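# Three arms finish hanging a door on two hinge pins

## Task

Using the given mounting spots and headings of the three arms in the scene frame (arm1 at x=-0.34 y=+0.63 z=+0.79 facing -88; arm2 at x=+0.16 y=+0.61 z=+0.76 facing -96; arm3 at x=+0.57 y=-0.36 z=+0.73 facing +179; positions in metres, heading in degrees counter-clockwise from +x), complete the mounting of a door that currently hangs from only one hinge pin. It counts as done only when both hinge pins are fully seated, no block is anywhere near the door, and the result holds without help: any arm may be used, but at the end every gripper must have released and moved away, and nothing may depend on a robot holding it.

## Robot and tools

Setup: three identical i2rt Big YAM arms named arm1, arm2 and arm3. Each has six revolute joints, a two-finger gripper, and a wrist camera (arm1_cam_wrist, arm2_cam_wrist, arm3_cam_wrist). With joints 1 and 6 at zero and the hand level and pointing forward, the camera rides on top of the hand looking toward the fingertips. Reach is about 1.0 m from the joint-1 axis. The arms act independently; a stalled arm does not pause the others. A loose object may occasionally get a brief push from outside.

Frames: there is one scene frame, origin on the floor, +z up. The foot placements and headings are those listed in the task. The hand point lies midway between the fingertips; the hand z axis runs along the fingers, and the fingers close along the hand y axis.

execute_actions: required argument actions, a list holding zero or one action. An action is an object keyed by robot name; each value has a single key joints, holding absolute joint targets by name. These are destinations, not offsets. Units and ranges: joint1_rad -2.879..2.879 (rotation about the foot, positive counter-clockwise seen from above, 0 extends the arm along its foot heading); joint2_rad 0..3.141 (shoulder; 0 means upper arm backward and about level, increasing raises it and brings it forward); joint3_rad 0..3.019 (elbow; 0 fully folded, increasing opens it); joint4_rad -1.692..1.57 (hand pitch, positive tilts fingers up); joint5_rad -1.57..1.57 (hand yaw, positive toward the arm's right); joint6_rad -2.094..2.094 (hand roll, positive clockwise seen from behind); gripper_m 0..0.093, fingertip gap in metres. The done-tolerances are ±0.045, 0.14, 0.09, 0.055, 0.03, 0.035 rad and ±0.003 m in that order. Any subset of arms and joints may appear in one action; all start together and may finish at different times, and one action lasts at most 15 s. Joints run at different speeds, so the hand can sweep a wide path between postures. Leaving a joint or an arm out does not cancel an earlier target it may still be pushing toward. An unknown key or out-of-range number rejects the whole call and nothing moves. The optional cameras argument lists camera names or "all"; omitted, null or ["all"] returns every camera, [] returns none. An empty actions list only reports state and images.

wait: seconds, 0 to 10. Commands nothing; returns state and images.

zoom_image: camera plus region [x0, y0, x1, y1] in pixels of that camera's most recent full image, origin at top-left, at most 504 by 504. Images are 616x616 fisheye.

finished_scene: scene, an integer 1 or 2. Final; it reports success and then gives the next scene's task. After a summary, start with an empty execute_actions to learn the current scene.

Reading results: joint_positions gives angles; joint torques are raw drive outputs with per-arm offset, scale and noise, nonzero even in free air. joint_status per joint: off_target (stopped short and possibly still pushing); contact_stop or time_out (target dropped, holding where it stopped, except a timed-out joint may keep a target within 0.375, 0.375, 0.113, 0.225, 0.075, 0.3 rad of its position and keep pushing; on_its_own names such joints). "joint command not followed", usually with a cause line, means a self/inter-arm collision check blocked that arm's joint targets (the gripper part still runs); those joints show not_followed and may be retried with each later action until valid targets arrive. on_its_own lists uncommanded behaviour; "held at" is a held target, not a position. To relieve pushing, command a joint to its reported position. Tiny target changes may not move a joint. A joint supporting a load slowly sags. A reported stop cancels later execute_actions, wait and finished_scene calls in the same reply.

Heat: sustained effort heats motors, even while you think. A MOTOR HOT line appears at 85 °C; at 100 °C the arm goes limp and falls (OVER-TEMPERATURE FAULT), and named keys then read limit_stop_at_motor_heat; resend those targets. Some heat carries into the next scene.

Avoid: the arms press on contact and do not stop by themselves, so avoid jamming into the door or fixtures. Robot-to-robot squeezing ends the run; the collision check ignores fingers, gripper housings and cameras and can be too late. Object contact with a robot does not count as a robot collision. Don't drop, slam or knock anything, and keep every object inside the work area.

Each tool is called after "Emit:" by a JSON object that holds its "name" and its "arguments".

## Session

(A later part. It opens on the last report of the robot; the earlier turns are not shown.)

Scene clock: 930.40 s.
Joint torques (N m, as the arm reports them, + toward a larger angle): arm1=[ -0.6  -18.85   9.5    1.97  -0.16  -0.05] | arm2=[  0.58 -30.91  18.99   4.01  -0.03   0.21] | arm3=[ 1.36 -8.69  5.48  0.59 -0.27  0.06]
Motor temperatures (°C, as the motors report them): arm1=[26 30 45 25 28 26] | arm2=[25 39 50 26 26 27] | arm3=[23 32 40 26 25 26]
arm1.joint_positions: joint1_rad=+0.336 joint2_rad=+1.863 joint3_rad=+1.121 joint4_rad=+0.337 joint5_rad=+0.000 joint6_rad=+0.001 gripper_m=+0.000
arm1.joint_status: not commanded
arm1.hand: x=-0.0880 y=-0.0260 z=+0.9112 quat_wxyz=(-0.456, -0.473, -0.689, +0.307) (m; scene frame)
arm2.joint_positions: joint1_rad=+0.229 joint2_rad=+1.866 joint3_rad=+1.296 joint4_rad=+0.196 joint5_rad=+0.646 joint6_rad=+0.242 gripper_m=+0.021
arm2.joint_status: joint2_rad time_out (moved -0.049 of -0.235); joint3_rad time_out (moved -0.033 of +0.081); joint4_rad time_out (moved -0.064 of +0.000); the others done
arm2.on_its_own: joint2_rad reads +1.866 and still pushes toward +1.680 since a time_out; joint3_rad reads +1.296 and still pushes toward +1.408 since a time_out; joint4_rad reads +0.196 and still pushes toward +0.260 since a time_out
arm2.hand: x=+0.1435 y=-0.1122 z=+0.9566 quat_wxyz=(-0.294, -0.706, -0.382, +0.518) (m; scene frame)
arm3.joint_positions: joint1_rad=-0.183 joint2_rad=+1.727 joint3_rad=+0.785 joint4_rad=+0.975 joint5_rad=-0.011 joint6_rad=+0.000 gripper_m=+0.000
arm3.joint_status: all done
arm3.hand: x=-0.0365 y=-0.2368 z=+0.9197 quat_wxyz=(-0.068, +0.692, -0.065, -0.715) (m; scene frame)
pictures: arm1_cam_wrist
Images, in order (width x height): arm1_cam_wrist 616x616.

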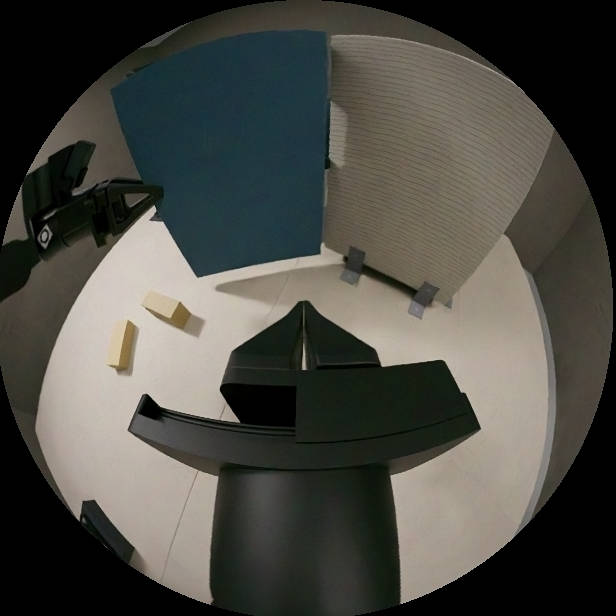

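Emit:
{"name": "execute_actions", "arguments": {"actions": [{"arm2":{"joints":{"joint2_rad":1.96,"joint3_rad":1.30,"joint4_rad":0.23}},"arm3":{"joints":{"joint2_rad":1.78}}}], "cameras": ["arm1_cam_wrist","arm3_cam_wrist"]}}

Scene clock: 940.60 s.
Joint torques (N m, as the arm reports them, + toward a larger angle): arm1=[ -0.6  -18.98   9.45   1.94  -0.16  -0.05] | arm2=[ -0.04 -10.65  11.26   1.62  -0.89   0.2 ] | arm3=[ 1.1  -7.27  5.48  0.54 -0.28  0.05]
Motor temperatures (°C, as the motors report them): arm1=[26 30 45 25 28 26] | arm2=[25 41 53 26 26 27] | arm3=[23 32 40 26 25 26]
arm1.joint_positions: joint1_rad=+0.336 joint2_rad=+1.863 joint3_rad=+1.121 joint4_rad=+0.337 joint5_rad=+0.000 joint6_rad=+0.001 gripper_m=+0.000
arm1.joint_status: not commanded
arm1.hand: x=-0.0880 y=-0.0260 z=+0.9112 quat_wxyz=(-0.456, -0.473, -0.689, +0.307) (m; scene frame)
arm2.joint_positions: joint1_rad=+0.231 joint2_rad=+1.886 joint3_rad=+1.282 joint4_rad=+0.230 joint5_rad=+0.665 joint6_rad=+0.242 gripper_m=+0.021
arm2.joint_status: all done
arm2.hand: x=+0.1427 y=-0.1104 z=+0.9428 quat_wxyz=(-0.289, -0.707, -0.378, +0.523) (m; scene frame)
arm3.joint_positions: joint1_rad=-0.183 joint2_rad=+1.727 joint3_rad=+0.785 joint4_rad=+0.975 joint5_rad=-0.011 joint6_rad=+0.000 gripper_m=+0.000
arm3.joint_status: all done
arm3.hand: x=-0.0365 y=-0.2368 z=+0.9197 quat_wxyz=(-0.068, +0.692, -0.065, -0.715) (m; scene frame)
pictures: arm1_cam_wrist, arm3_cam_wrist
Images, in order (width x height): arm1_cam_wrist 616x616, arm3_cam_wrist 616x616.

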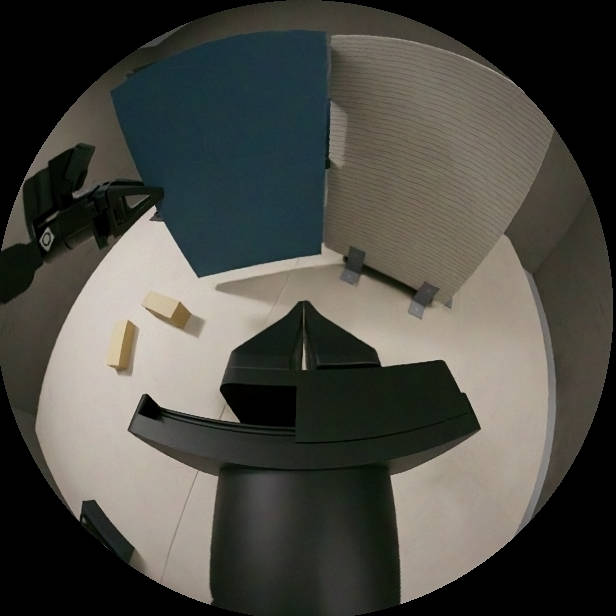

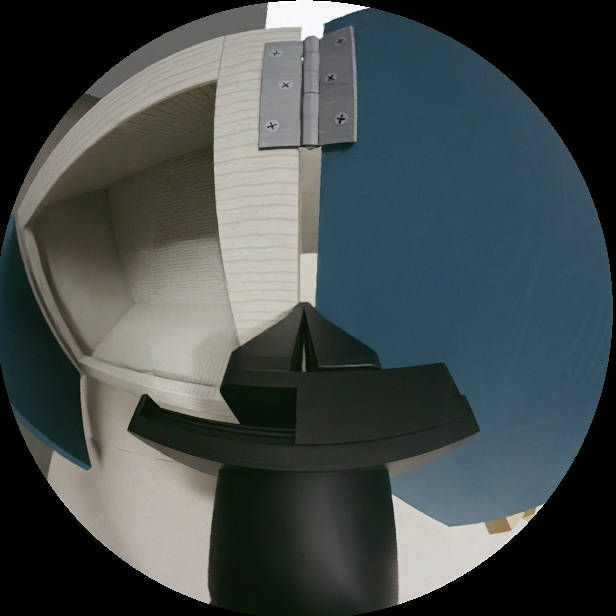

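Emit:
{"name": "execute_actions", "arguments": {"actions": [{"arm2":{"joints":{"joint2_rad":1.89,"joint3_rad":1.29,"gripper_m":0.06}},"arm3":{"joints":{"joint2_rad":1.62,"joint3_rad":0.74,"joint4_rad":0.88}}}], "cameras": []}}

Emit:
{"name": "execute_actions", "arguments": {"actions": [{"arm3":{"joints":{"joint2_rad":1.68,"joint3_rad":0.70,"joint4_rad":0.72,"gripper_m":0.03}}}], "cameras": ["arm3_cam_wrist"]}}

Emit:
{"name": "zoom_image", "arguments": {"camera": "arm3_cam_wrist", "region": [260,220,360,360]}}

Scene clock: 950.43 s.
Joint torques (N m, as the arm reports them, + toward a larger angle): arm1=[ -0.55 -18.95   9.46   1.93  -0.16  -0.03] | arm2=[ -0.32 -16.39  10.41   1.65   0.1    0.22] | arm3=[  1.02 -10.99   6.86   1.41  -0.26   0.05]
Motor temperatures (°C, as the motors report them): arm1=[26 30 45 25 28 26] | arm2=[25 38 50 26 26 27] | arm3=[23 32 40 26 25 26]
arm1.joint_positions: joint1_rad=+0.336 joint2_rad=+1.863 joint3_rad=+1.121 joint4_rad=+0.337 joint5_rad=+0.000 joint6_rad=+0.001 gripper_m=+0.000
arm1.joint_status: not commanded
arm1.hand: x=-0.0880 y=-0.0260 z=+0.9112 quat_wxyz=(-0.456, -0.473, -0.689, +0.307) (m; scene frame)
arm2.joint_positions: joint1_rad=+0.231 joint2_rad=+1.889 joint3_rad=+1.282 joint4_rad=+0.230 joint5_rad=+0.642 joint6_rad=+0.242 gripper_m=+0.060
arm2.joint_status: all done
arm2.hand: x=+0.1461 y=-0.1124 z=+0.9401 quat_wxyz=(-0.295, -0.706, -0.385, +0.516) (m; scene frame)
arm3.joint_positions: joint1_rad=-0.183 joint2_rad=+1.636 joint3_rad=+0.740 joint4_rad=+0.891 joint5_rad=-0.011 joint6_rad=+0.000 gripper_m=+0.000
arm3.joint_status: all done
arm3.hand: x=-0.0173 y=-0.2407 z=+0.9311 quat_wxyz=(-0.066, +0.706, -0.066, -0.702) (m; scene frame)
pictures: none
No camera images: the call's "cameras" was empty. Leave "cameras" out to get every camera's image.

Scene clock: 951.23 s.
Joint torques (N m, as the arm reports them, + toward a larger angle): arm1=[ -0.51 -18.83   9.42   1.97  -0.17  -0.03] | arm2=[  0.32 -16.34  10.34   1.67   0.15   0.2 ] | arm3=[  1.36 -10.3    6.55   1.52  -0.28   0.05]
Motor temperatures (°C, as the motors report them): arm1=[26 31 45 25 28 26] | arm2=[25 38 49 26 26 27] | arm3=[23 32 40 26 25 26]
arm1.joint_positions: joint1_rad=+0.336 joint2_rad=+1.863 joint3_rad=+1.121 joint4_rad=+0.337 joint5_rad=+0.000 joint6_rad=+0.001 gripper_m=+0.000
arm1.joint_status: not commanded
arm1.hand: x=-0.0880 y=-0.0260 z=+0.9112 quat_wxyz=(-0.456, -0.473, -0.689, +0.307) (m; scene frame)
arm2.joint_positions: joint1_rad=+0.231 joint2_rad=+1.889 joint3_rad=+1.282 joint4_rad=+0.230 joint5_rad=+0.642 joint6_rad=+0.242 gripper_m=+0.060
arm2.joint_status: not commanded
arm2.hand: x=+0.1461 y=-0.1124 z=+0.9401 quat_wxyz=(-0.295, -0.706, -0.385, +0.516) (m; scene frame)
arm3.joint_positions: joint1_rad=-0.183 joint2_rad=+1.674 joint3_rad=+0.699 joint4_rad=+0.730 joint5_rad=-0.011 joint6_rad=+0.000 gripper_m=+0.030
arm3.joint_status: all done
arm3.hand: x=-0.0002 y=-0.2441 z=+0.8509 quat_wxyz=(-0.057, +0.785, -0.075, -0.613) (m; scene frame)
pictures: arm3_cam_wrist
Images, in order (width x height): arm3_cam_wrist 616x616.

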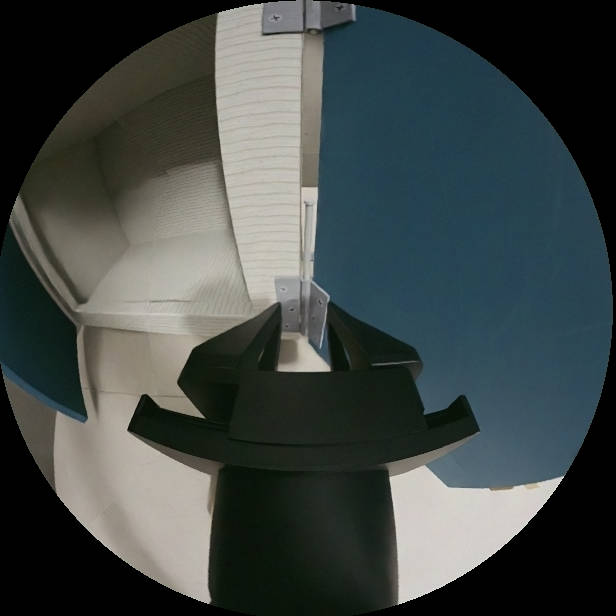

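Region (260, 220, 360, 360) of arm3_cam_wrist's 616x616 image, scaled by 3.600, with more detail than that image has; it fills the left 360 columns of this view, and the rest is white.

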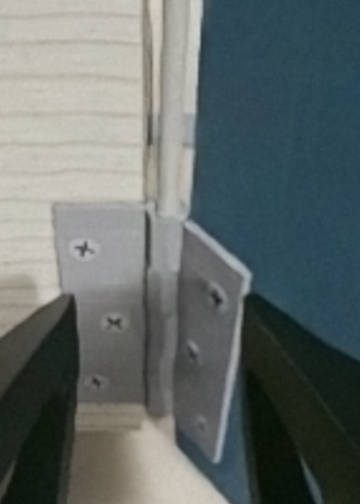

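Emit:
{"name": "execute_actions", "arguments": {"actions": [{"arm3":{"joints":{"joint2_rad":1.6,"joint3_rad":0.70,"joint4_rad":0.89,"gripper_m":0.0}}}], "cameras": []}}

Emit:
{"name": "execute_actions", "arguments": {"actions": [{"arm3":{"joints":{"joint2_rad":1.65,"joint3_rad":0.815}}}], "cameras": []}}

Emit:
{"name": "execute_actions", "arguments": {"actions": [{"arm3":{"joints":{"joint2_rad":1.76,"joint3_rad":0.79,"joint4_rad":0.95}}}], "cameras": []}}

Emit:
{"name": "execute_actions", "arguments": {"actions": [{"arm3":{"joints":{"joint5_rad":0.03,"joint3_rad":0.74}}}], "cameras": []}}

Emit:
{"name": "execute_actions", "arguments": {"actions": [{"arm3":{"joints":{"joint5_rad":-0.05}}}], "cameras": ["arm3_cam_wrist","arm1_cam_wrist"]}}

Scene clock: 967.00 s.
Joint torques (N m, as the arm reports them, + toward a larger angle): arm1=[ -0.46 -18.87   9.46   1.93  -0.17  -0.04] | arm2=[  0.18 -16.68  10.43   1.65   0.12   0.19] | arm3=[  1.5  -10.47   6.94   2.5   -0.27   0.05]
Motor temperatures (°C, as the motors report them): arm1=[26 31 45 25 28 26] | arm2=[25 37 47 26 26 27] | arm3=[23 32 41 26 25 26]
arm1.joint_positions: joint1_rad=+0.336 joint2_rad=+1.863 joint3_rad=+1.121 joint4_rad=+0.337 joint5_rad=+0.000 joint6_rad=+0.001 gripper_m=+0.000
arm1.joint_status: not commanded
arm1.hand: x=-0.0880 y=-0.0260 z=+0.9112 quat_wxyz=(-0.456, -0.473, -0.689, +0.307) (m; scene frame)
arm2.joint_positions: joint1_rad=+0.231 joint2_rad=+1.889 joint3_rad=+1.282 joint4_rad=+0.230 joint5_rad=+0.642 joint6_rad=+0.242 gripper_m=+0.060
arm2.joint_status: not commanded
arm2.hand: x=+0.1461 y=-0.1124 z=+0.9401 quat_wxyz=(-0.295, -0.706, -0.385, +0.516) (m; scene frame)
arm3.joint_positions: joint1_rad=-0.183 joint2_rad=+1.606 joint3_rad=+0.698 joint4_rad=+0.870 joint5_rad=-0.011 joint6_rad=+0.000 gripper_m=+0.000
arm3.joint_status: all done
arm3.hand: x=-0.0027 y=-0.2437 z=+0.9227 quat_wxyz=(-0.065, +0.717, -0.067, -0.690) (m; scene frame)
pictures: none
No camera images: the call's "cameras" was empty. Leave "cameras" out to get every camera's image.

Scene clock: 967.80 s.
Joint torques (N m, as the arm reports them, + toward a larger angle): arm1=[ -0.5  -18.95   9.45   1.95  -0.16  -0.02] | arm2=[  0.47 -16.71  10.33   1.58   0.11   0.21] | arm3=[  1.58 -10.98  10.3    2.33  -0.28   0.05]
Motor temperatures (°C, as the motors report them): arm1=[26 31 45 25 28 26] | arm2=[25 37 47 26 26 27] | arm3=[23 32 41 26 25 26]
arm1.joint_positions: joint1_rad=+0.336 joint2_rad=+1.863 joint3_rad=+1.121 joint4_rad=+0.337 joint5_rad=+0.000 joint6_rad=+0.001 gripper_m=+0.000
arm1.joint_status: not commanded
arm1.hand: x=-0.0880 y=-0.0260 z=+0.9112 quat_wxyz=(-0.456, -0.473, -0.689, +0.307) (m; scene frame)
arm2.joint_positions: joint1_rad=+0.231 joint2_rad=+1.889 joint3_rad=+1.282 joint4_rad=+0.230 joint5_rad=+0.642 joint6_rad=+0.242 gripper_m=+0.060
arm2.joint_status: not commanded
arm2.hand: x=+0.1461 y=-0.1124 z=+0.9401 quat_wxyz=(-0.295, -0.706, -0.385, +0.516) (m; scene frame)
arm3.joint_positions: joint1_rad=-0.183 joint2_rad=+1.643 joint3_rad=+0.779 joint4_rad=+0.872 joint5_rad=-0.011 joint6_rad=+0.000 gripper_m=+0.000
arm3.joint_status: all done
arm3.hand: x=-0.0293 y=-0.2383 z=+0.9419 quat_wxyz=(-0.067, +0.701, -0.066, -0.707) (m; scene frame)
pictures: none
No camera images: the call's "cameras" was empty. Leave "cameras" out to get every camera's image.

Scene clock: 968.50 s.
Joint torques (N m, as the arm reports them, + toward a larger angle): arm1=[ -0.4  -18.83   9.45   1.92  -0.16  -0.03] | arm2=[ -0.01 -16.75  10.28   1.61   0.11   0.21] | arm3=[ 0.95 -9.48  7.43  1.88 -0.27  0.04]
Motor temperatures (°C, as the motors report them): arm1=[26 31 45 25 28 26] | arm2=[25 37 47 26 26 27] | arm3=[23 32 41 26 25 26]
arm1.joint_positions: joint1_rad=+0.336 joint2_rad=+1.863 joint3_rad=+1.121 joint4_rad=+0.337 joint5_rad=+0.000 joint6_rad=+0.001 gripper_m=+0.000
arm1.joint_status: not commanded
arm1.hand: x=-0.0880 y=-0.0260 z=+0.9112 quat_wxyz=(-0.456, -0.473, -0.689, +0.307) (m; scene frame)
arm2.joint_positions: joint1_rad=+0.231 joint2_rad=+1.889 joint3_rad=+1.282 joint4_rad=+0.230 joint5_rad=+0.642 joint6_rad=+0.242 gripper_m=+0.060
arm2.joint_status: not commanded
arm2.hand: x=+0.1461 y=-0.1124 z=+0.9401 quat_wxyz=(-0.295, -0.706, -0.385, +0.516) (m; scene frame)
arm3.joint_positions: joint1_rad=-0.183 joint2_rad=+1.735 joint3_rad=+0.779 joint4_rad=+0.948 joint5_rad=-0.011 joint6_rad=+0.000 gripper_m=+0.000
arm3.joint_status: all done
arm3.hand: x=-0.0353 y=-0.2371 z=+0.9059 quat_wxyz=(-0.066, +0.707, -0.066, -0.701) (m; scene frame)
pictures: none
No camera images: the call's "cameras" was empty. Leave "cameras" out to get every camera's image.

Scene clock: 969.13 s.
Joint torques (N m, as the arm reports them, + toward a larger angle): arm1=[ -0.5  -18.85   9.41   2.    -0.16  -0.04] | arm2=[  0.42 -16.26  10.36   1.56   0.15   0.23] | arm3=[ 0.51 -9.23  4.41  1.35  0.18  0.04]
Motor temperatures (°C, as the motors report them): arm1=[26 31 45 25 28 26] | arm2=[25 37 47 26 26 27] | arm3=[23 32 41 26 25 26]
arm1.joint_positions: joint1_rad=+0.336 joint2_rad=+1.863 joint3_rad=+1.121 joint4_rad=+0.337 joint5_rad=+0.000 joint6_rad=+0.001 gripper_m=+0.000
arm1.joint_status: not commanded
arm1.hand: x=-0.0880 y=-0.0260 z=+0.9112 quat_wxyz=(-0.456, -0.473, -0.689, +0.307) (m; scene frame)
arm2.joint_positions: joint1_rad=+0.231 joint2_rad=+1.889 joint3_rad=+1.282 joint4_rad=+0.230 joint5_rad=+0.642 joint6_rad=+0.242 gripper_m=+0.060
arm2.joint_status: not commanded
arm2.hand: x=+0.1461 y=-0.1124 z=+0.9401 quat_wxyz=(-0.295, -0.706, -0.385, +0.516) (m; scene frame)
arm3.joint_positions: joint1_rad=-0.177 joint2_rad=+1.735 joint3_rad=+0.766 joint4_rad=+0.961 joint5_rad=+0.022 joint6_rad=+0.000 gripper_m=+0.000
arm3.joint_status: all done
arm3.hand: x=-0.0306 y=-0.2356 z=+0.9028 quat_wxyz=(-0.076, +0.706, -0.076, -0.700) (m; scene frame)
pictures: none
No camera images: the call's "cameras" was empty. Leave "cameras" out to get every camera's image.

Scene clock: 969.90 s.
Joint torques (N m, as the arm reports them, + toward a larger angle): arm1=[ -0.53 -19.04   9.44   1.97  -0.16  -0.04] | arm2=[  0.29 -16.76  10.37   1.66   0.1    0.18] | arm3=[ 0.68 -9.62  6.08  1.51 -0.31  0.05]
Motor temperatures (°C, as the motors report them): arm1=[26 31 45 25 28 26] | arm2=[25 37 47 26 26 27] | arm3=[23 32 41 26 25 26]
arm1.joint_positions: joint1_rad=+0.336 joint2_rad=+1.863 joint3_rad=+1.121 joint4_rad=+0.337 joint5_rad=+0.000 joint6_rad=+0.001 gripper_m=+0.000
arm1.joint_status: not commanded
arm1.hand: x=-0.0880 y=-0.0260 z=+0.9112 quat_wxyz=(-0.456, -0.473, -0.689, +0.307) (m; scene frame)
arm2.joint_positions: joint1_rad=+0.231 joint2_rad=+1.889 joint3_rad=+1.282 joint4_rad=+0.230 joint5_rad=+0.642 joint6_rad=+0.242 gripper_m=+0.060
arm2.joint_status: not commanded
arm2.hand: x=+0.1461 y=-0.1124 z=+0.9401 quat_wxyz=(-0.295, -0.706, -0.385, +0.516) (m; scene frame)
arm3.joint_positions: joint1_rad=-0.177 joint2_rad=+1.747 joint3_rad=+0.742 joint4_rad=+0.959 joint5_rad=-0.046 joint6_rad=+0.000 gripper_m=+0.000
arm3.joint_status: all done
arm3.hand: x=-0.0255 y=-0.2485 z=+0.8845 quat_wxyz=(-0.050, +0.721, -0.054, -0.689) (m; scene frame)
pictures: arm1_cam_wrist, arm3_cam_wrist
Images, in order (width x height): arm1_cam_wrist 616x616, arm3_cam_wrist 616x616.

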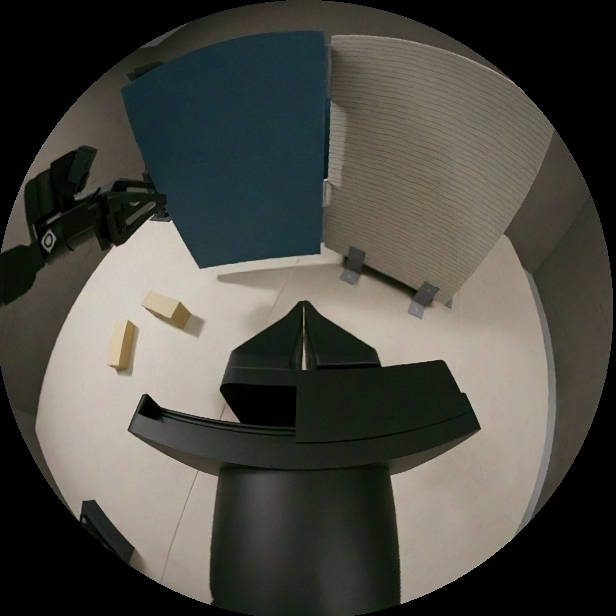

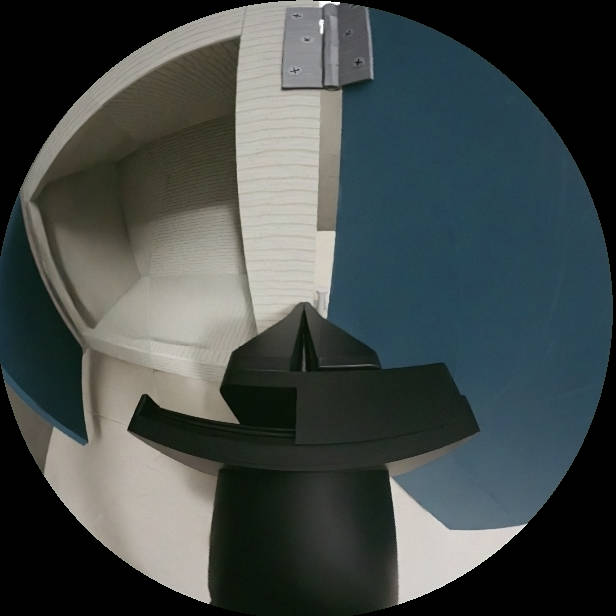

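Emit:
{"name": "execute_actions", "arguments": {"actions": [{"arm3":{"joints":{"joint2_rad":1.68}}}], "cameras": []}}

Emit:
{"name": "execute_actions", "arguments": {"actions": [{"arm3":{"joints":{"joint5_rad":-0.0,"joint3_rad":0.805}}}], "cameras": ["arm3_cam_wrist"]}}

Scene clock: 975.97 s.
Joint torques (N m, as the arm reports them, + toward a larger angle): arm1=[ -0.62 -18.76   9.41   1.94  -0.16  -0.04] | arm2=[  0.16 -16.28  10.34   1.56   0.11   0.22] | arm3=[  0.98 -11.27   6.56   1.56  -0.3    0.03]
Motor temperatures (°C, as the motors report them): arm1=[26 31 45 25 28 26] | arm2=[25 37 46 25 26 27] | arm3=[23 32 41 26 25 26]
arm1.joint_positions: joint1_rad=+0.336 joint2_rad=+1.863 joint3_rad=+1.121 joint4_rad=+0.337 joint5_rad=+0.000 joint6_rad=+0.001 gripper_m=+0.000
arm1.joint_status: not commanded
arm1.hand: x=-0.0880 y=-0.0260 z=+0.9112 quat_wxyz=(-0.456, -0.473, -0.689, +0.307) (m; scene frame)
arm2.joint_positions: joint1_rad=+0.231 joint2_rad=+1.889 joint3_rad=+1.282 joint4_rad=+0.230 joint5_rad=+0.642 joint6_rad=+0.242 gripper_m=+0.060
arm2.joint_status: not commanded
arm2.hand: x=+0.1461 y=-0.1124 z=+0.9401 quat_wxyz=(-0.295, -0.706, -0.385, +0.516) (m; scene frame)
arm3.joint_positions: joint1_rad=-0.177 joint2_rad=+1.691 joint3_rad=+0.742 joint4_rad=+0.958 joint5_rad=-0.046 joint6_rad=+0.000 gripper_m=+0.000
arm3.joint_status: all done
arm3.hand: x=-0.0231 y=-0.2490 z=+0.9163 quat_wxyz=(-0.053, +0.702, -0.051, -0.708) (m; scene frame)
pictures: none
No camera images: the call's "cameras" was empty. Leave "cameras" out to get every camera's image.

Scene clock: 976.70 s.
Joint torques (N m, as the arm reports them, + toward a larger angle): arm1=[ -0.62 -18.81   9.47   1.99  -0.17  -0.04] | arm2=[  0.09 -16.44  10.39   1.57   0.13   0.19] | arm3=[  0.45 -12.    10.14   1.56   0.05   0.05]
Motor temperatures (°C, as the motors report them): arm1=[26 31 45 25 28 26] | arm2=[25 37 46 25 26 27] | arm3=[23 32 41 26 25 26]
arm1.joint_positions: joint1_rad=+0.336 joint2_rad=+1.863 joint3_rad=+1.121 joint4_rad=+0.337 joint5_rad=+0.000 joint6_rad=+0.001 gripper_m=+0.000
arm1.joint_status: not commanded
arm1.hand: x=-0.0880 y=-0.0260 z=+0.9112 quat_wxyz=(-0.456, -0.473, -0.689, +0.307) (m; scene frame)
arm2.joint_positions: joint1_rad=+0.231 joint2_rad=+1.889 joint3_rad=+1.282 joint4_rad=+0.230 joint5_rad=+0.642 joint6_rad=+0.242 gripper_m=+0.060
arm2.joint_status: not commanded
arm2.hand: x=+0.1461 y=-0.1124 z=+0.9401 quat_wxyz=(-0.295, -0.706, -0.385, +0.516) (m; scene frame)
arm3.joint_positions: joint1_rad=-0.177 joint2_rad=+1.691 joint3_rad=+0.767 joint4_rad=+0.958 joint5_rad=-0.004 joint6_rad=+0.000 gripper_m=+0.000
arm3.joint_status: all done
arm3.hand: x=-0.0294 y=-0.2405 z=+0.9282 quat_wxyz=(-0.068, +0.692, -0.065, -0.715) (m; scene frame)
pictures: arm3_cam_wrist
Images, in order (width x height): arm3_cam_wrist 616x616.

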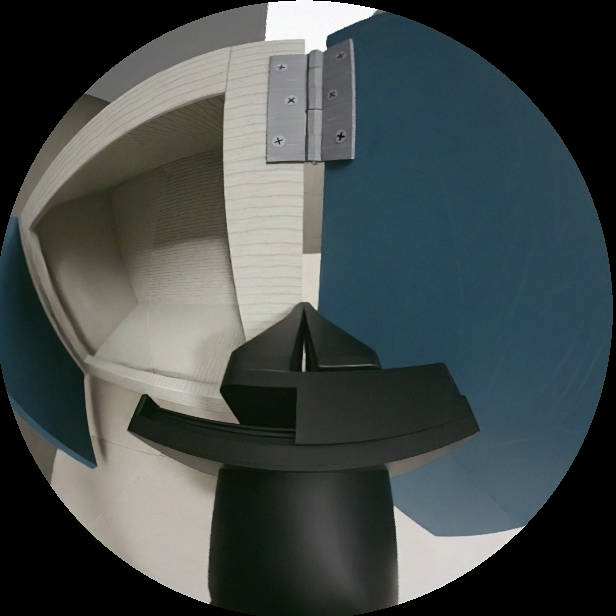

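Emit:
{"name": "execute_actions", "arguments": {"actions": [{"arm3":{"joints":{"joint5_rad":0.012,"joint2_rad":1.76,"joint3_rad":0.80,"joint4_rad":0.96}}}], "cameras": ["arm1_cam_wrist"]}}

Emit:
{"name": "execute_actions", "arguments": {"actions": [{"arm3":{"joints":{"joint2_rad":1.83,"joint4_rad":1.02}}}], "cameras": ["arm1_cam_wrist","arm3_cam_wrist"]}}

Scene clock: 981.10 s.
Joint torques (N m, as the arm reports them, + toward a larger angle): arm1=[ -0.51 -18.89   9.45   1.93  -0.16  -0.03] | arm2=[  0.38 -16.45  10.3    1.71   0.13   0.22] | arm3=[ 0.75 -9.82  9.25  1.84  0.03  0.05]
Motor temperatures (°C, as the motors report them): arm1=[26 31 45 25 28 26] | arm2=[25 36 46 25 26 27] | arm3=[23 32 42 26 25 26]
arm1.joint_positions: joint1_rad=+0.336 joint2_rad=+1.863 joint3_rad=+1.121 joint4_rad=+0.337 joint5_rad=+0.000 joint6_rad=+0.001 gripper_m=+0.000
arm1.joint_status: not commanded
arm1.hand: x=-0.0880 y=-0.0260 z=+0.9112 quat_wxyz=(-0.456, -0.473, -0.689, +0.307) (m; scene frame)
arm2.joint_positions: joint1_rad=+0.231 joint2_rad=+1.889 joint3_rad=+1.282 joint4_rad=+0.230 joint5_rad=+0.642 joint6_rad=+0.242 gripper_m=+0.060
arm2.joint_status: not commanded
arm2.hand: x=+0.1461 y=-0.1124 z=+0.9401 quat_wxyz=(-0.295, -0.706, -0.385, +0.516) (m; scene frame)
arm3.joint_positions: joint1_rad=-0.177 joint2_rad=+1.742 joint3_rad=+0.767 joint4_rad=+0.960 joint5_rad=+0.008 joint6_rad=+0.000 gripper_m=+0.000
arm3.joint_status: all done
arm3.hand: x=-0.0318 y=-0.2378 z=+0.8987 quat_wxyz=(-0.071, +0.709, -0.071, -0.698) (m; scene frame)
pictures: arm1_cam_wrist
Images, in order (width x height): arm1_cam_wrist 616x616.

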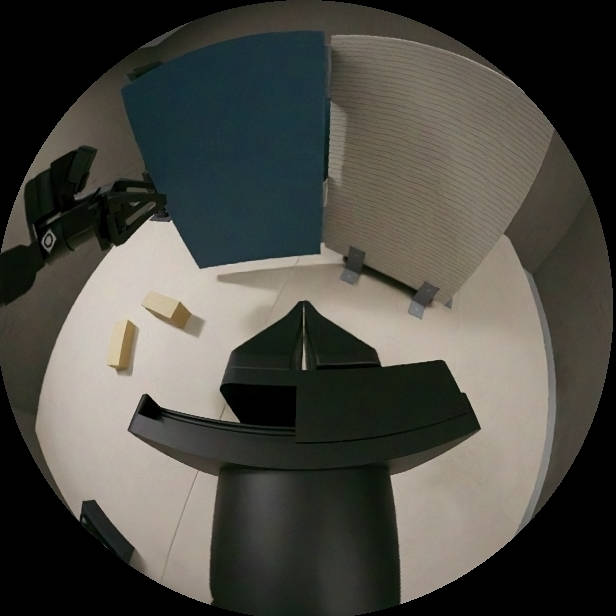

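Scene clock: 981.77 s.
Joint torques (N m, as the arm reports them, + toward a larger angle): arm1=[ -0.52 -18.92   9.42   1.93  -0.15  -0.03] | arm2=[ -0.08 -16.06  10.31   1.62   0.14   0.19] | arm3=[ 0.61 -7.55  9.07  1.08  0.01  0.05]
Motor temperatures (°C, as the motors report them): arm1=[26 31 45 25 28 26] | arm2=[25 36 46 25 26 27] | arm3=[23 32 42 26 25 26]
arm1.joint_positions: joint1_rad=+0.336 joint2_rad=+1.863 joint3_rad=+1.121 joint4_rad=+0.337 joint5_rad=+0.000 joint6_rad=+0.001 gripper_m=+0.000
arm1.joint_status: not commanded
arm1.hand: x=-0.0880 y=-0.0260 z=+0.9112 quat_wxyz=(-0.456, -0.473, -0.689, +0.307) (m; scene frame)
arm2.joint_positions: joint1_rad=+0.231 joint2_rad=+1.889 joint3_rad=+1.282 joint4_rad=+0.230 joint5_rad=+0.642 joint6_rad=+0.242 gripper_m=+0.060
arm2.joint_status: not commanded
arm2.hand: x=+0.1461 y=-0.1124 z=+0.9401 quat_wxyz=(-0.295, -0.706, -0.385, +0.516) (m; scene frame)
arm3.joint_positions: joint1_rad=-0.177 joint2_rad=+1.775 joint3_rad=+0.767 joint4_rad=+1.036 joint5_rad=+0.008 joint6_rad=+0.000 gripper_m=+0.000
arm3.joint_status: all done
arm3.hand: x=-0.0330 y=-0.2375 z=+0.8979 quat_wxyz=(-0.072, +0.694, -0.070, -0.713) (m; scene frame)
pictures: arm1_cam_wrist, arm3_cam_wrist
Images, in order (width x height): arm1_cam_wrist 616x616, arm3_cam_wrist 616x616.

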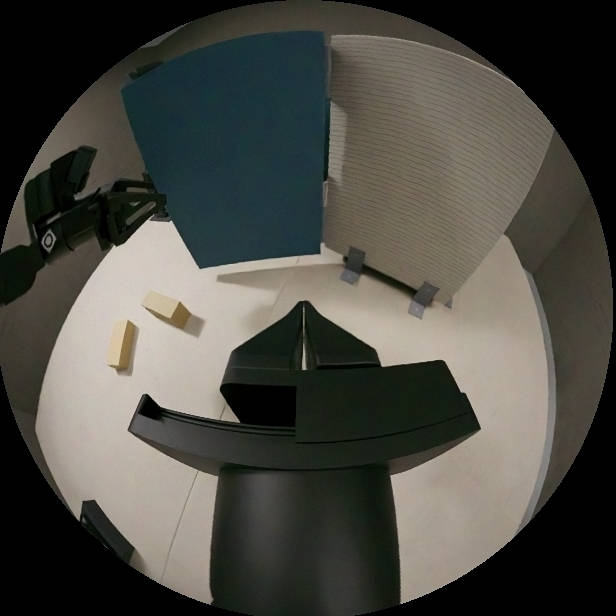

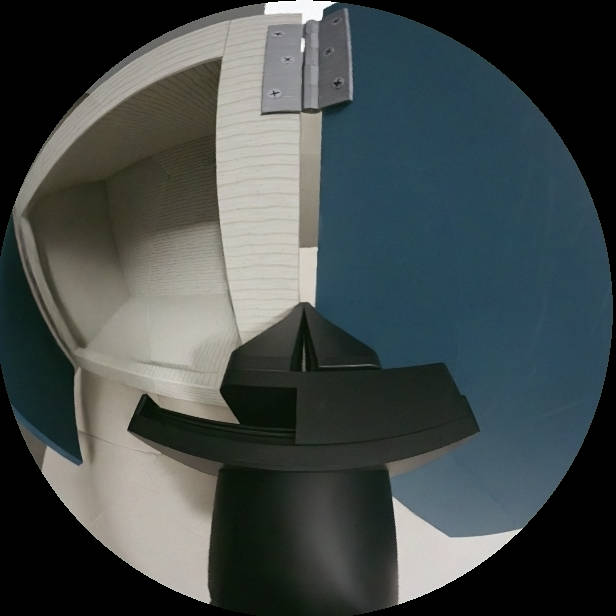

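Emit:
{"name": "execute_actions", "arguments": {"actions": [{"arm3":{"joints":{"joint2_rad":1.84,"joint4_rad":0.96,"joint3_rad":0.76,"joint5_rad":0.0}}}], "cameras": []}}

Emit:
{"name": "execute_actions", "arguments": {"actions": [{"arm3":{"joints":{"joint5_rad":0.025}},"arm2":{"joints":{"joint1_rad":0.19}}}], "cameras": ["arm1_cam_wrist","arm3_cam_wrist"]}}

Scene clock: 988.13 s.
Joint torques (N m, as the arm reports them, + toward a larger angle): arm1=[ -0.54 -18.81   9.44   1.96  -0.17  -0.03] | arm2=[ -0.16 -16.47  10.42   1.74   0.14   0.2 ] | arm3=[ 0.48 -6.61  5.63 -0.78 -0.43  0.04]
Motor temperatures (°C, as the motors report them): arm1=[26 31 45 25 28 26] | arm2=[25 36 46 25 26 27] | arm3=[23 32 42 26 25 26]
arm1.joint_positions: joint1_rad=+0.336 joint2_rad=+1.863 joint3_rad=+1.121 joint4_rad=+0.337 joint5_rad=+0.000 joint6_rad=+0.001 gripper_m=+0.000
arm1.joint_status: not commanded
arm1.hand: x=-0.0880 y=-0.0260 z=+0.9112 quat_wxyz=(-0.456, -0.473, -0.689, +0.307) (m; scene frame)
arm2.joint_positions: joint1_rad=+0.231 joint2_rad=+1.889 joint3_rad=+1.282 joint4_rad=+0.230 joint5_rad=+0.642 joint6_rad=+0.242 gripper_m=+0.060
arm2.joint_status: not commanded
arm2.hand: x=+0.1461 y=-0.1124 z=+0.9401 quat_wxyz=(-0.295, -0.706, -0.385, +0.516) (m; scene frame)
arm3.joint_positions: joint1_rad=-0.177 joint2_rad=+1.776 joint3_rad=+0.767 joint4_rad=+1.031 joint5_rad=+0.007 joint6_rad=+0.000 gripper_m=+0.000
arm3.joint_status: joint4_rad time_out (moved -0.004 of -0.076); the others done
arm3.on_its_own: joint4_rad reads +1.031 and still pushes toward +0.960 since a time_out
arm3.hand: x=-0.0331 y=-0.2377 z=+0.8964 quat_wxyz=(-0.072, +0.696, -0.070, -0.711) (m; scene frame)
pictures: none
No camera images: the call's "cameras" was empty. Leave "cameras" out to get every camera's image.

not run: a stop came earlier in this reply.

Emit:
{"name": "execute_actions", "arguments": {"actions": [{"arm3":{"joints":{"joint4_rad":1.0,"joint2_rad":1.82}},"arm2":{"joints":{"gripper_m":0.0}}}], "cameras": []}}

Emit:
{"name": "execute_actions", "arguments": {"actions": [{"arm2":{"joints":{"joint2_rad":1.82,"joint3_rad":1.36}}}], "cameras": ["arm1_cam_wrist"]}}

Scene clock: 994.03 s.
Joint torques (N m, as the arm reports them, + toward a larger angle): arm1=[ -0.62 -19.01   9.45   1.96  -0.16  -0.03] | arm2=[ -0.29 -16.21  10.56   1.66  -0.11   0.18] | arm3=[ 1.   -8.47  5.68  0.71 -0.42  0.02]
Motor temperatures (°C, as the motors report them): arm1=[26 31 45 25 28 26] | arm2=[25 36 46 25 26 27] | arm3=[23 32 41 26 25 26]
arm1.joint_positions: joint1_rad=+0.336 joint2_rad=+1.863 joint3_rad=+1.121 joint4_rad=+0.337 joint5_rad=+0.000 joint6_rad=+0.001 gripper_m=+0.000
arm1.joint_status: not commanded
arm1.hand: x=-0.0880 y=-0.0260 z=+0.9112 quat_wxyz=(-0.456, -0.473, -0.689, +0.307) (m; scene frame)
arm2.joint_positions: joint1_rad=+0.235 joint2_rad=+1.889 joint3_rad=+1.281 joint4_rad=+0.230 joint5_rad=+0.647 joint6_rad=+0.242 gripper_m=+0.019
arm2.joint_status: gripper_m off_target (ended at +0.019, target +0.000)
arm2.hand: x=+0.1478 y=-0.1118 z=+0.9400 quat_wxyz=(-0.294, -0.706, -0.385, +0.517) (m; scene frame)
arm3.joint_positions: joint1_rad=-0.177 joint2_rad=+1.775 joint3_rad=+0.767 joint4_rad=+1.031 joint5_rad=+0.007 joint6_rad=+0.000 gripper_m=+0.000
arm3.joint_status: all done
arm3.hand: x=-0.0331 y=-0.2377 z=+0.8971 quat_wxyz=(-0.072, +0.695, -0.070, -0.712) (m; scene frame)
pictures: none
No camera images: the call's "cameras" was empty. Leave "cameras" out to get every camera's image.

Scene clock: 994.67 s.
Joint torques (N m, as the arm reports them, + toward a larger angle): arm1=[ -0.56 -18.84   9.46   1.93  -0.16  -0.04] | arm2=[ -0.15 -21.48  16.11   1.82  -0.09   0.17] | arm3=[ 1.04 -7.97  5.66  0.75 -0.39  0.02]
Motor temperatures (°C, as the motors report them): arm1=[26 31 45 25 28 26] | arm2=[25 36 46 25 26 27] | arm3=[23 32 41 26 25 26]
arm1.joint_positions: joint1_rad=+0.336 joint2_rad=+1.863 joint3_rad=+1.121 joint4_rad=+0.337 joint5_rad=+0.000 joint6_rad=+0.001 gripper_m=+0.000
arm1.joint_status: not commanded
arm1.hand: x=-0.0880 y=-0.0260 z=+0.9112 quat_wxyz=(-0.456, -0.473, -0.689, +0.307) (m; scene frame)
arm2.joint_positions: joint1_rad=+0.235 joint2_rad=+1.884 joint3_rad=+1.281 joint4_rad=+0.227 joint5_rad=+0.648 joint6_rad=+0.243 gripper_m=+0.019
arm2.joint_status: all done
arm2.hand: x=+0.1477 y=-0.1113 z=+0.9427 quat_wxyz=(-0.294, -0.706, -0.384, +0.517) (m; scene frame)
arm3.joint_positions: joint1_rad=-0.177 joint2_rad=+1.775 joint3_rad=+0.767 joint4_rad=+1.031 joint5_rad=+0.007 joint6_rad=+0.000 gripper_m=+0.000
arm3.joint_status: not commanded
arm3.hand: x=-0.0331 y=-0.2378 z=+0.8971 quat_wxyz=(-0.072, +0.695, -0.070, -0.712) (m; scene frame)
pictures: arm1_cam_wrist
Images, in order (width x height): arm1_cam_wrist 616x616.

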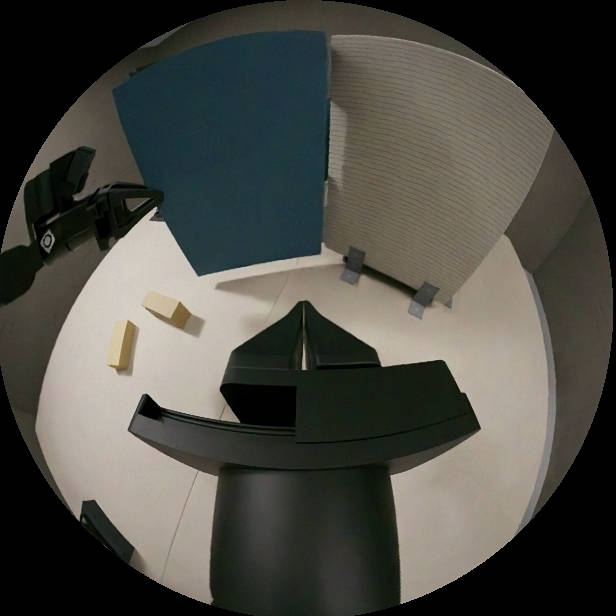

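Emit:
{"name": "execute_actions", "arguments": {"actions": [{"arm3":{"joints":{"joint2_rad":1.72,"joint3_rad":0.775,"joint4_rad":0.96}}}], "cameras": []}}

Emit:
{"name": "execute_actions", "arguments": {"actions": [{"arm3":{"joints":{"joint2_rad":1.83}}}], "cameras": ["arm1_cam_wrist","arm3_cam_wrist"]}}

Scene clock: 1003.67 s.
Joint torques (N m, as the arm reports them, + toward a larger angle): arm1=[ -0.63 -18.74   9.4    1.97  -0.15  -0.04] | arm2=[ -0.02 -21.5   16.21   1.87  -0.1    0.17] | arm3=[  0.51 -12.62   7.08   1.37  -0.3    0.02]
Motor temperatures (°C, as the motors report them): arm1=[26 31 45 25 28 26] | arm2=[25 37 49 25 26 27] | arm3=[23 32 41 26 25 26]
arm1.joint_positions: joint1_rad=+0.336 joint2_rad=+1.863 joint3_rad=+1.121 joint4_rad=+0.337 joint5_rad=+0.000 joint6_rad=+0.001 gripper_m=+0.000
arm1.joint_status: not commanded
arm1.hand: x=-0.0880 y=-0.0260 z=+0.9112 quat_wxyz=(-0.456, -0.473, -0.689, +0.307) (m; scene frame)
arm2.joint_positions: joint1_rad=+0.235 joint2_rad=+1.884 joint3_rad=+1.281 joint4_rad=+0.227 joint5_rad=+0.648 joint6_rad=+0.243 gripper_m=+0.019
arm2.joint_status: not commanded
arm2.hand: x=+0.1477 y=-0.1113 z=+0.9427 quat_wxyz=(-0.294, -0.706, -0.384, +0.517) (m; scene frame)
arm3.joint_positions: joint1_rad=-0.177 joint2_rad=+1.739 joint3_rad=+0.767 joint4_rad=+0.970 joint5_rad=+0.004 joint6_rad=+0.000 gripper_m=+0.000
arm3.joint_status: all done
arm3.hand: x=-0.0318 y=-0.2385 z=+0.9034 quat_wxyz=(-0.070, +0.704, -0.069, -0.703) (m; scene frame)
pictures: none
No camera images: the call's "cameras" was empty. Leave "cameras" out to get every camera's image.

Scene clock: 1004.43 s.
Joint torques (N m, as the arm reports them, + toward a larger angle): arm1=[ -0.4  -18.94   9.46   1.95  -0.17  -0.03] | arm2=[  0.12 -21.39  16.3    1.85  -0.13   0.19] | arm3=[  0.9  -10.94   6.81   1.13  -0.3    0.03]
Motor temperatures (°C, as the motors report them): arm1=[26 31 45 25 28 26] | arm2=[25 38 49 25 26 27] | arm3=[23 32 41 26 25 26]
arm1.joint_positions: joint1_rad=+0.336 joint2_rad=+1.863 joint3_rad=+1.121 joint4_rad=+0.337 joint5_rad=+0.000 joint6_rad=+0.001 gripper_m=+0.000
arm1.joint_status: not commanded
arm1.hand: x=-0.0880 y=-0.0260 z=+0.9112 quat_wxyz=(-0.456, -0.473, -0.689, +0.307) (m; scene frame)
arm2.joint_positions: joint1_rad=+0.235 joint2_rad=+1.884 joint3_rad=+1.281 joint4_rad=+0.227 joint5_rad=+0.648 joint6_rad=+0.243 gripper_m=+0.019
arm2.joint_status: not commanded
arm2.hand: x=+0.1477 y=-0.1113 z=+0.9427 quat_wxyz=(-0.294, -0.706, -0.384, +0.517) (m; scene frame)
arm3.joint_positions: joint1_rad=-0.177 joint2_rad=+1.817 joint3_rad=+0.767 joint4_rad=+0.976 joint5_rad=+0.004 joint6_rad=+0.000 gripper_m=+0.000
arm3.joint_status: all done
arm3.hand: x=-0.0336 y=-0.2382 z=+0.8583 quat_wxyz=(-0.067, +0.729, -0.072, -0.677) (m; scene frame)
pictures: arm1_cam_wrist, arm3_cam_wrist
Images, in order (width x height): arm1_cam_wrist 616x616, arm3_cam_wrist 616x616.

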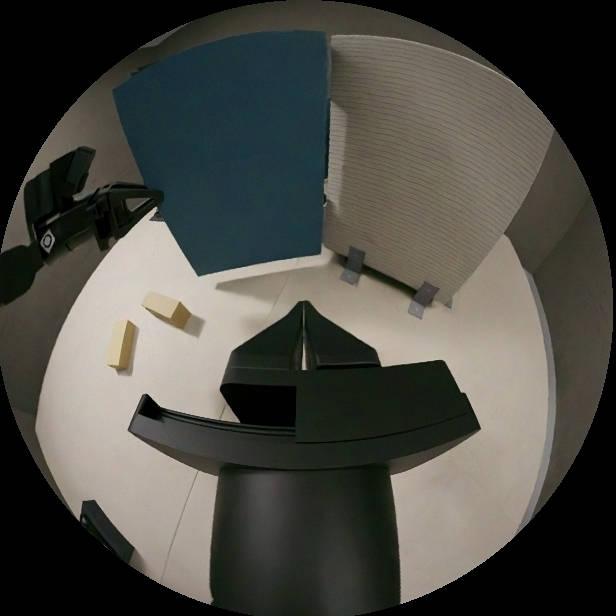

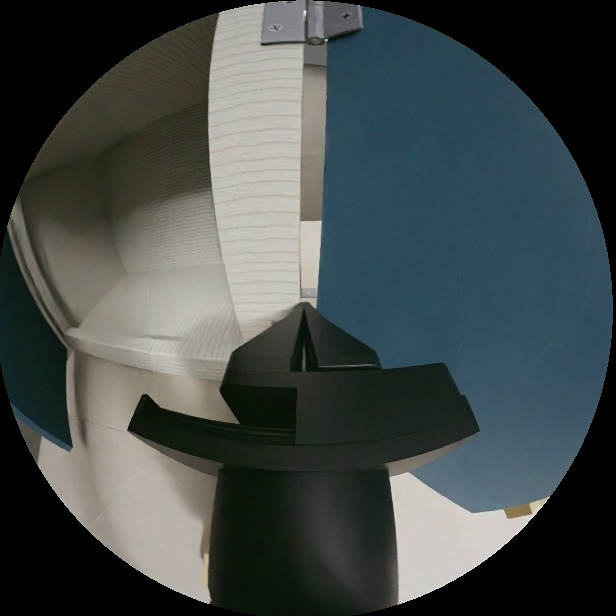

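Went down to .858. A bit more.

Emit:
{"name": "execute_actions", "arguments": {"actions": [{"arm3":{"joints":{"joint2_rad":1.87}},"arm2":{"joints":{"joint2_rad":1.885,"joint3_rad":1.29,"gripper_m":0.06}}}], "cameras": []}}

Emit:
{"name": "execute_actions", "arguments": {"actions": [{"arm3":{"joints":{"joint2_rad":1.66,"joint3_rad":0.70,"joint4_rad":0.72}}}]}}

Emit:
{"name": "zoom_image", "arguments": {"camera": "arm3_cam_wrist", "region": [240,200,380,340]}}

Scene clock: 1010.77 s.
Joint torques (N m, as the arm reports them, + toward a larger angle): arm1=[ -0.54 -18.79   9.43   1.97  -0.17  -0.03] | arm2=[ -0.06 -15.83  10.34   1.77   0.08   0.2 ] | arm3=[ 1.11 -7.88  6.54  1.19 -0.28  0.  ]
Motor temperatures (°C, as the motors report them): arm1=[26 31 45 25 28 26] | arm2=[25 38 50 25 26 27] | arm3=[23 32 41 26 25 26]
arm1.joint_positions: joint1_rad=+0.336 joint2_rad=+1.863 joint3_rad=+1.121 joint4_rad=+0.337 joint5_rad=+0.000 joint6_rad=+0.001 gripper_m=+0.000
arm1.joint_status: not commanded
arm1.hand: x=-0.0880 y=-0.0260 z=+0.9112 quat_wxyz=(-0.456, -0.473, -0.689, +0.307) (m; scene frame)
arm2.joint_positions: joint1_rad=+0.235 joint2_rad=+1.881 joint3_rad=+1.281 joint4_rad=+0.227 joint5_rad=+0.643 joint6_rad=+0.243 gripper_m=+0.060
arm2.joint_status: all done
arm2.hand: x=+0.1484 y=-0.1115 z=+0.9444 quat_wxyz=(-0.297, -0.705, -0.385, +0.517) (m; scene frame)
arm3.joint_positions: joint1_rad=-0.177 joint2_rad=+1.818 joint3_rad=+0.767 joint4_rad=+0.976 joint5_rad=+0.004 joint6_rad=+0.000 gripper_m=+0.000
arm3.joint_status: all done
arm3.hand: x=-0.0336 y=-0.2382 z=+0.8576 quat_wxyz=(-0.067, +0.730, -0.072, -0.677) (m; scene frame)
pictures: none
No camera images: the call's "cameras" was empty. Leave "cameras" out to get every camera's image.

Scene clock: 1011.83 s.
Joint torques (N m, as the arm reports them, + toward a larger angle): arm1=[ -0.58 -18.84   9.45   1.95  -0.16  -0.04] | arm2=[ -0.2  -16.69  10.34   1.7    0.07   0.22] | arm3=[  0.76 -11.32   6.87   1.36  -0.28   0.04]
Motor temperatures (°C, as the motors report them): arm1=[26 31 45 25 28 26] | arm2=[25 38 50 25 26 27] | arm3=[23 32 41 26 25 26]
arm1.joint_positions: joint1_rad=+0.336 joint2_rad=+1.863 joint3_rad=+1.121 joint4_rad=+0.337 joint5_rad=+0.000 joint6_rad=+0.001 gripper_m=+0.000
arm1.joint_status: not commanded
arm1.hand: x=-0.0880 y=-0.0260 z=+0.9112 quat_wxyz=(-0.456, -0.473, -0.689, +0.307) (m; scene frame)
arm2.joint_positions: joint1_rad=+0.235 joint2_rad=+1.881 joint3_rad=+1.281 joint4_rad=+0.227 joint5_rad=+0.643 joint6_rad=+0.243 gripper_m=+0.060
arm2.joint_status: not commanded
arm2.hand: x=+0.1484 y=-0.1115 z=+0.9444 quat_wxyz=(-0.297, -0.705, -0.385, +0.517) (m; scene frame)
arm3.joint_positions: joint1_rad=-0.177 joint2_rad=+1.671 joint3_rad=+0.695 joint4_rad=+0.731 joint5_rad=+0.004 joint6_rad=+0.000 gripper_m=+0.000
arm3.joint_status: all done
arm3.hand: x=+0.0010 y=-0.2449 z=+0.8511 quat_wxyz=(-0.061, +0.785, -0.077, -0.612) (m; scene frame)
pictures: arm1_cam_wrist, arm2_cam_wrist, arm3_cam_wrist
Images, in order (width x height): arm1_cam_wrist 616x616, arm2_cam_wrist 616x616, arm3_cam_wrist 616x616.

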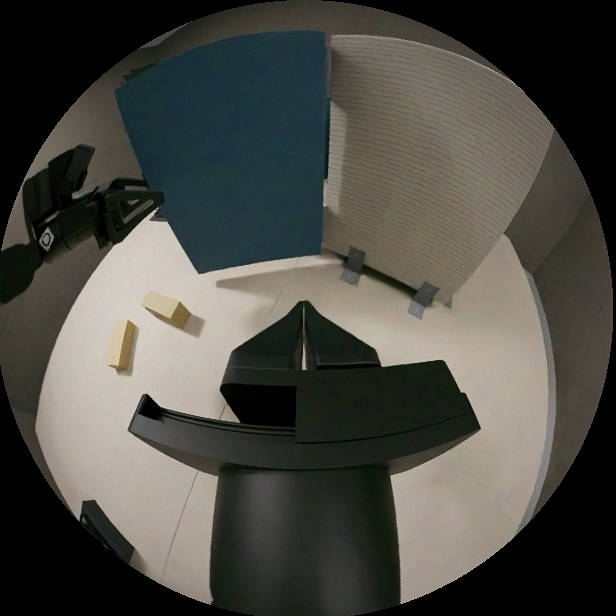

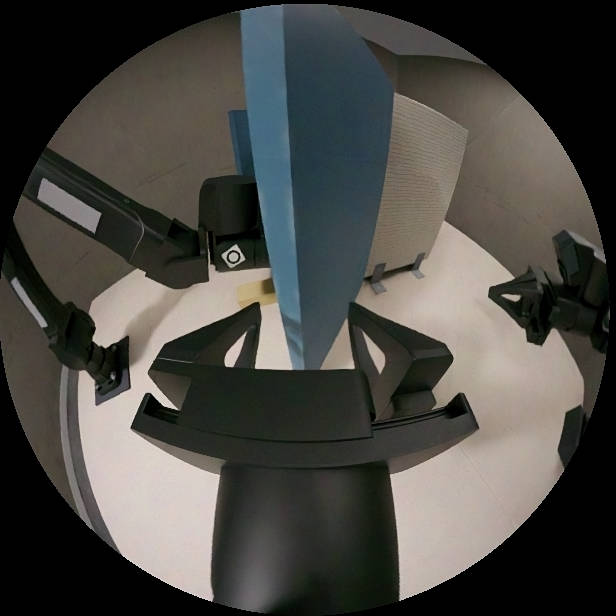

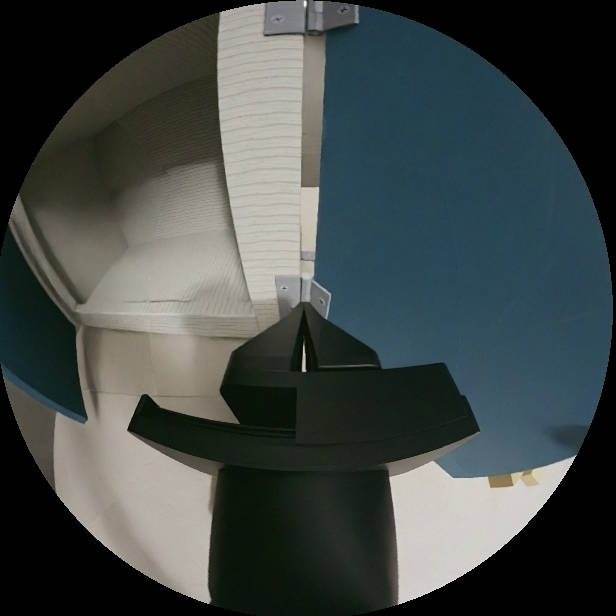

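Region (240, 200, 380, 340) of arm3_cam_wrist's 616x616 image, scaled by 3.600, with more detail than that image has.

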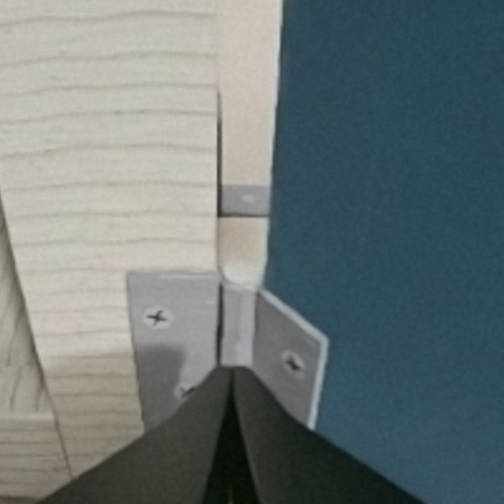

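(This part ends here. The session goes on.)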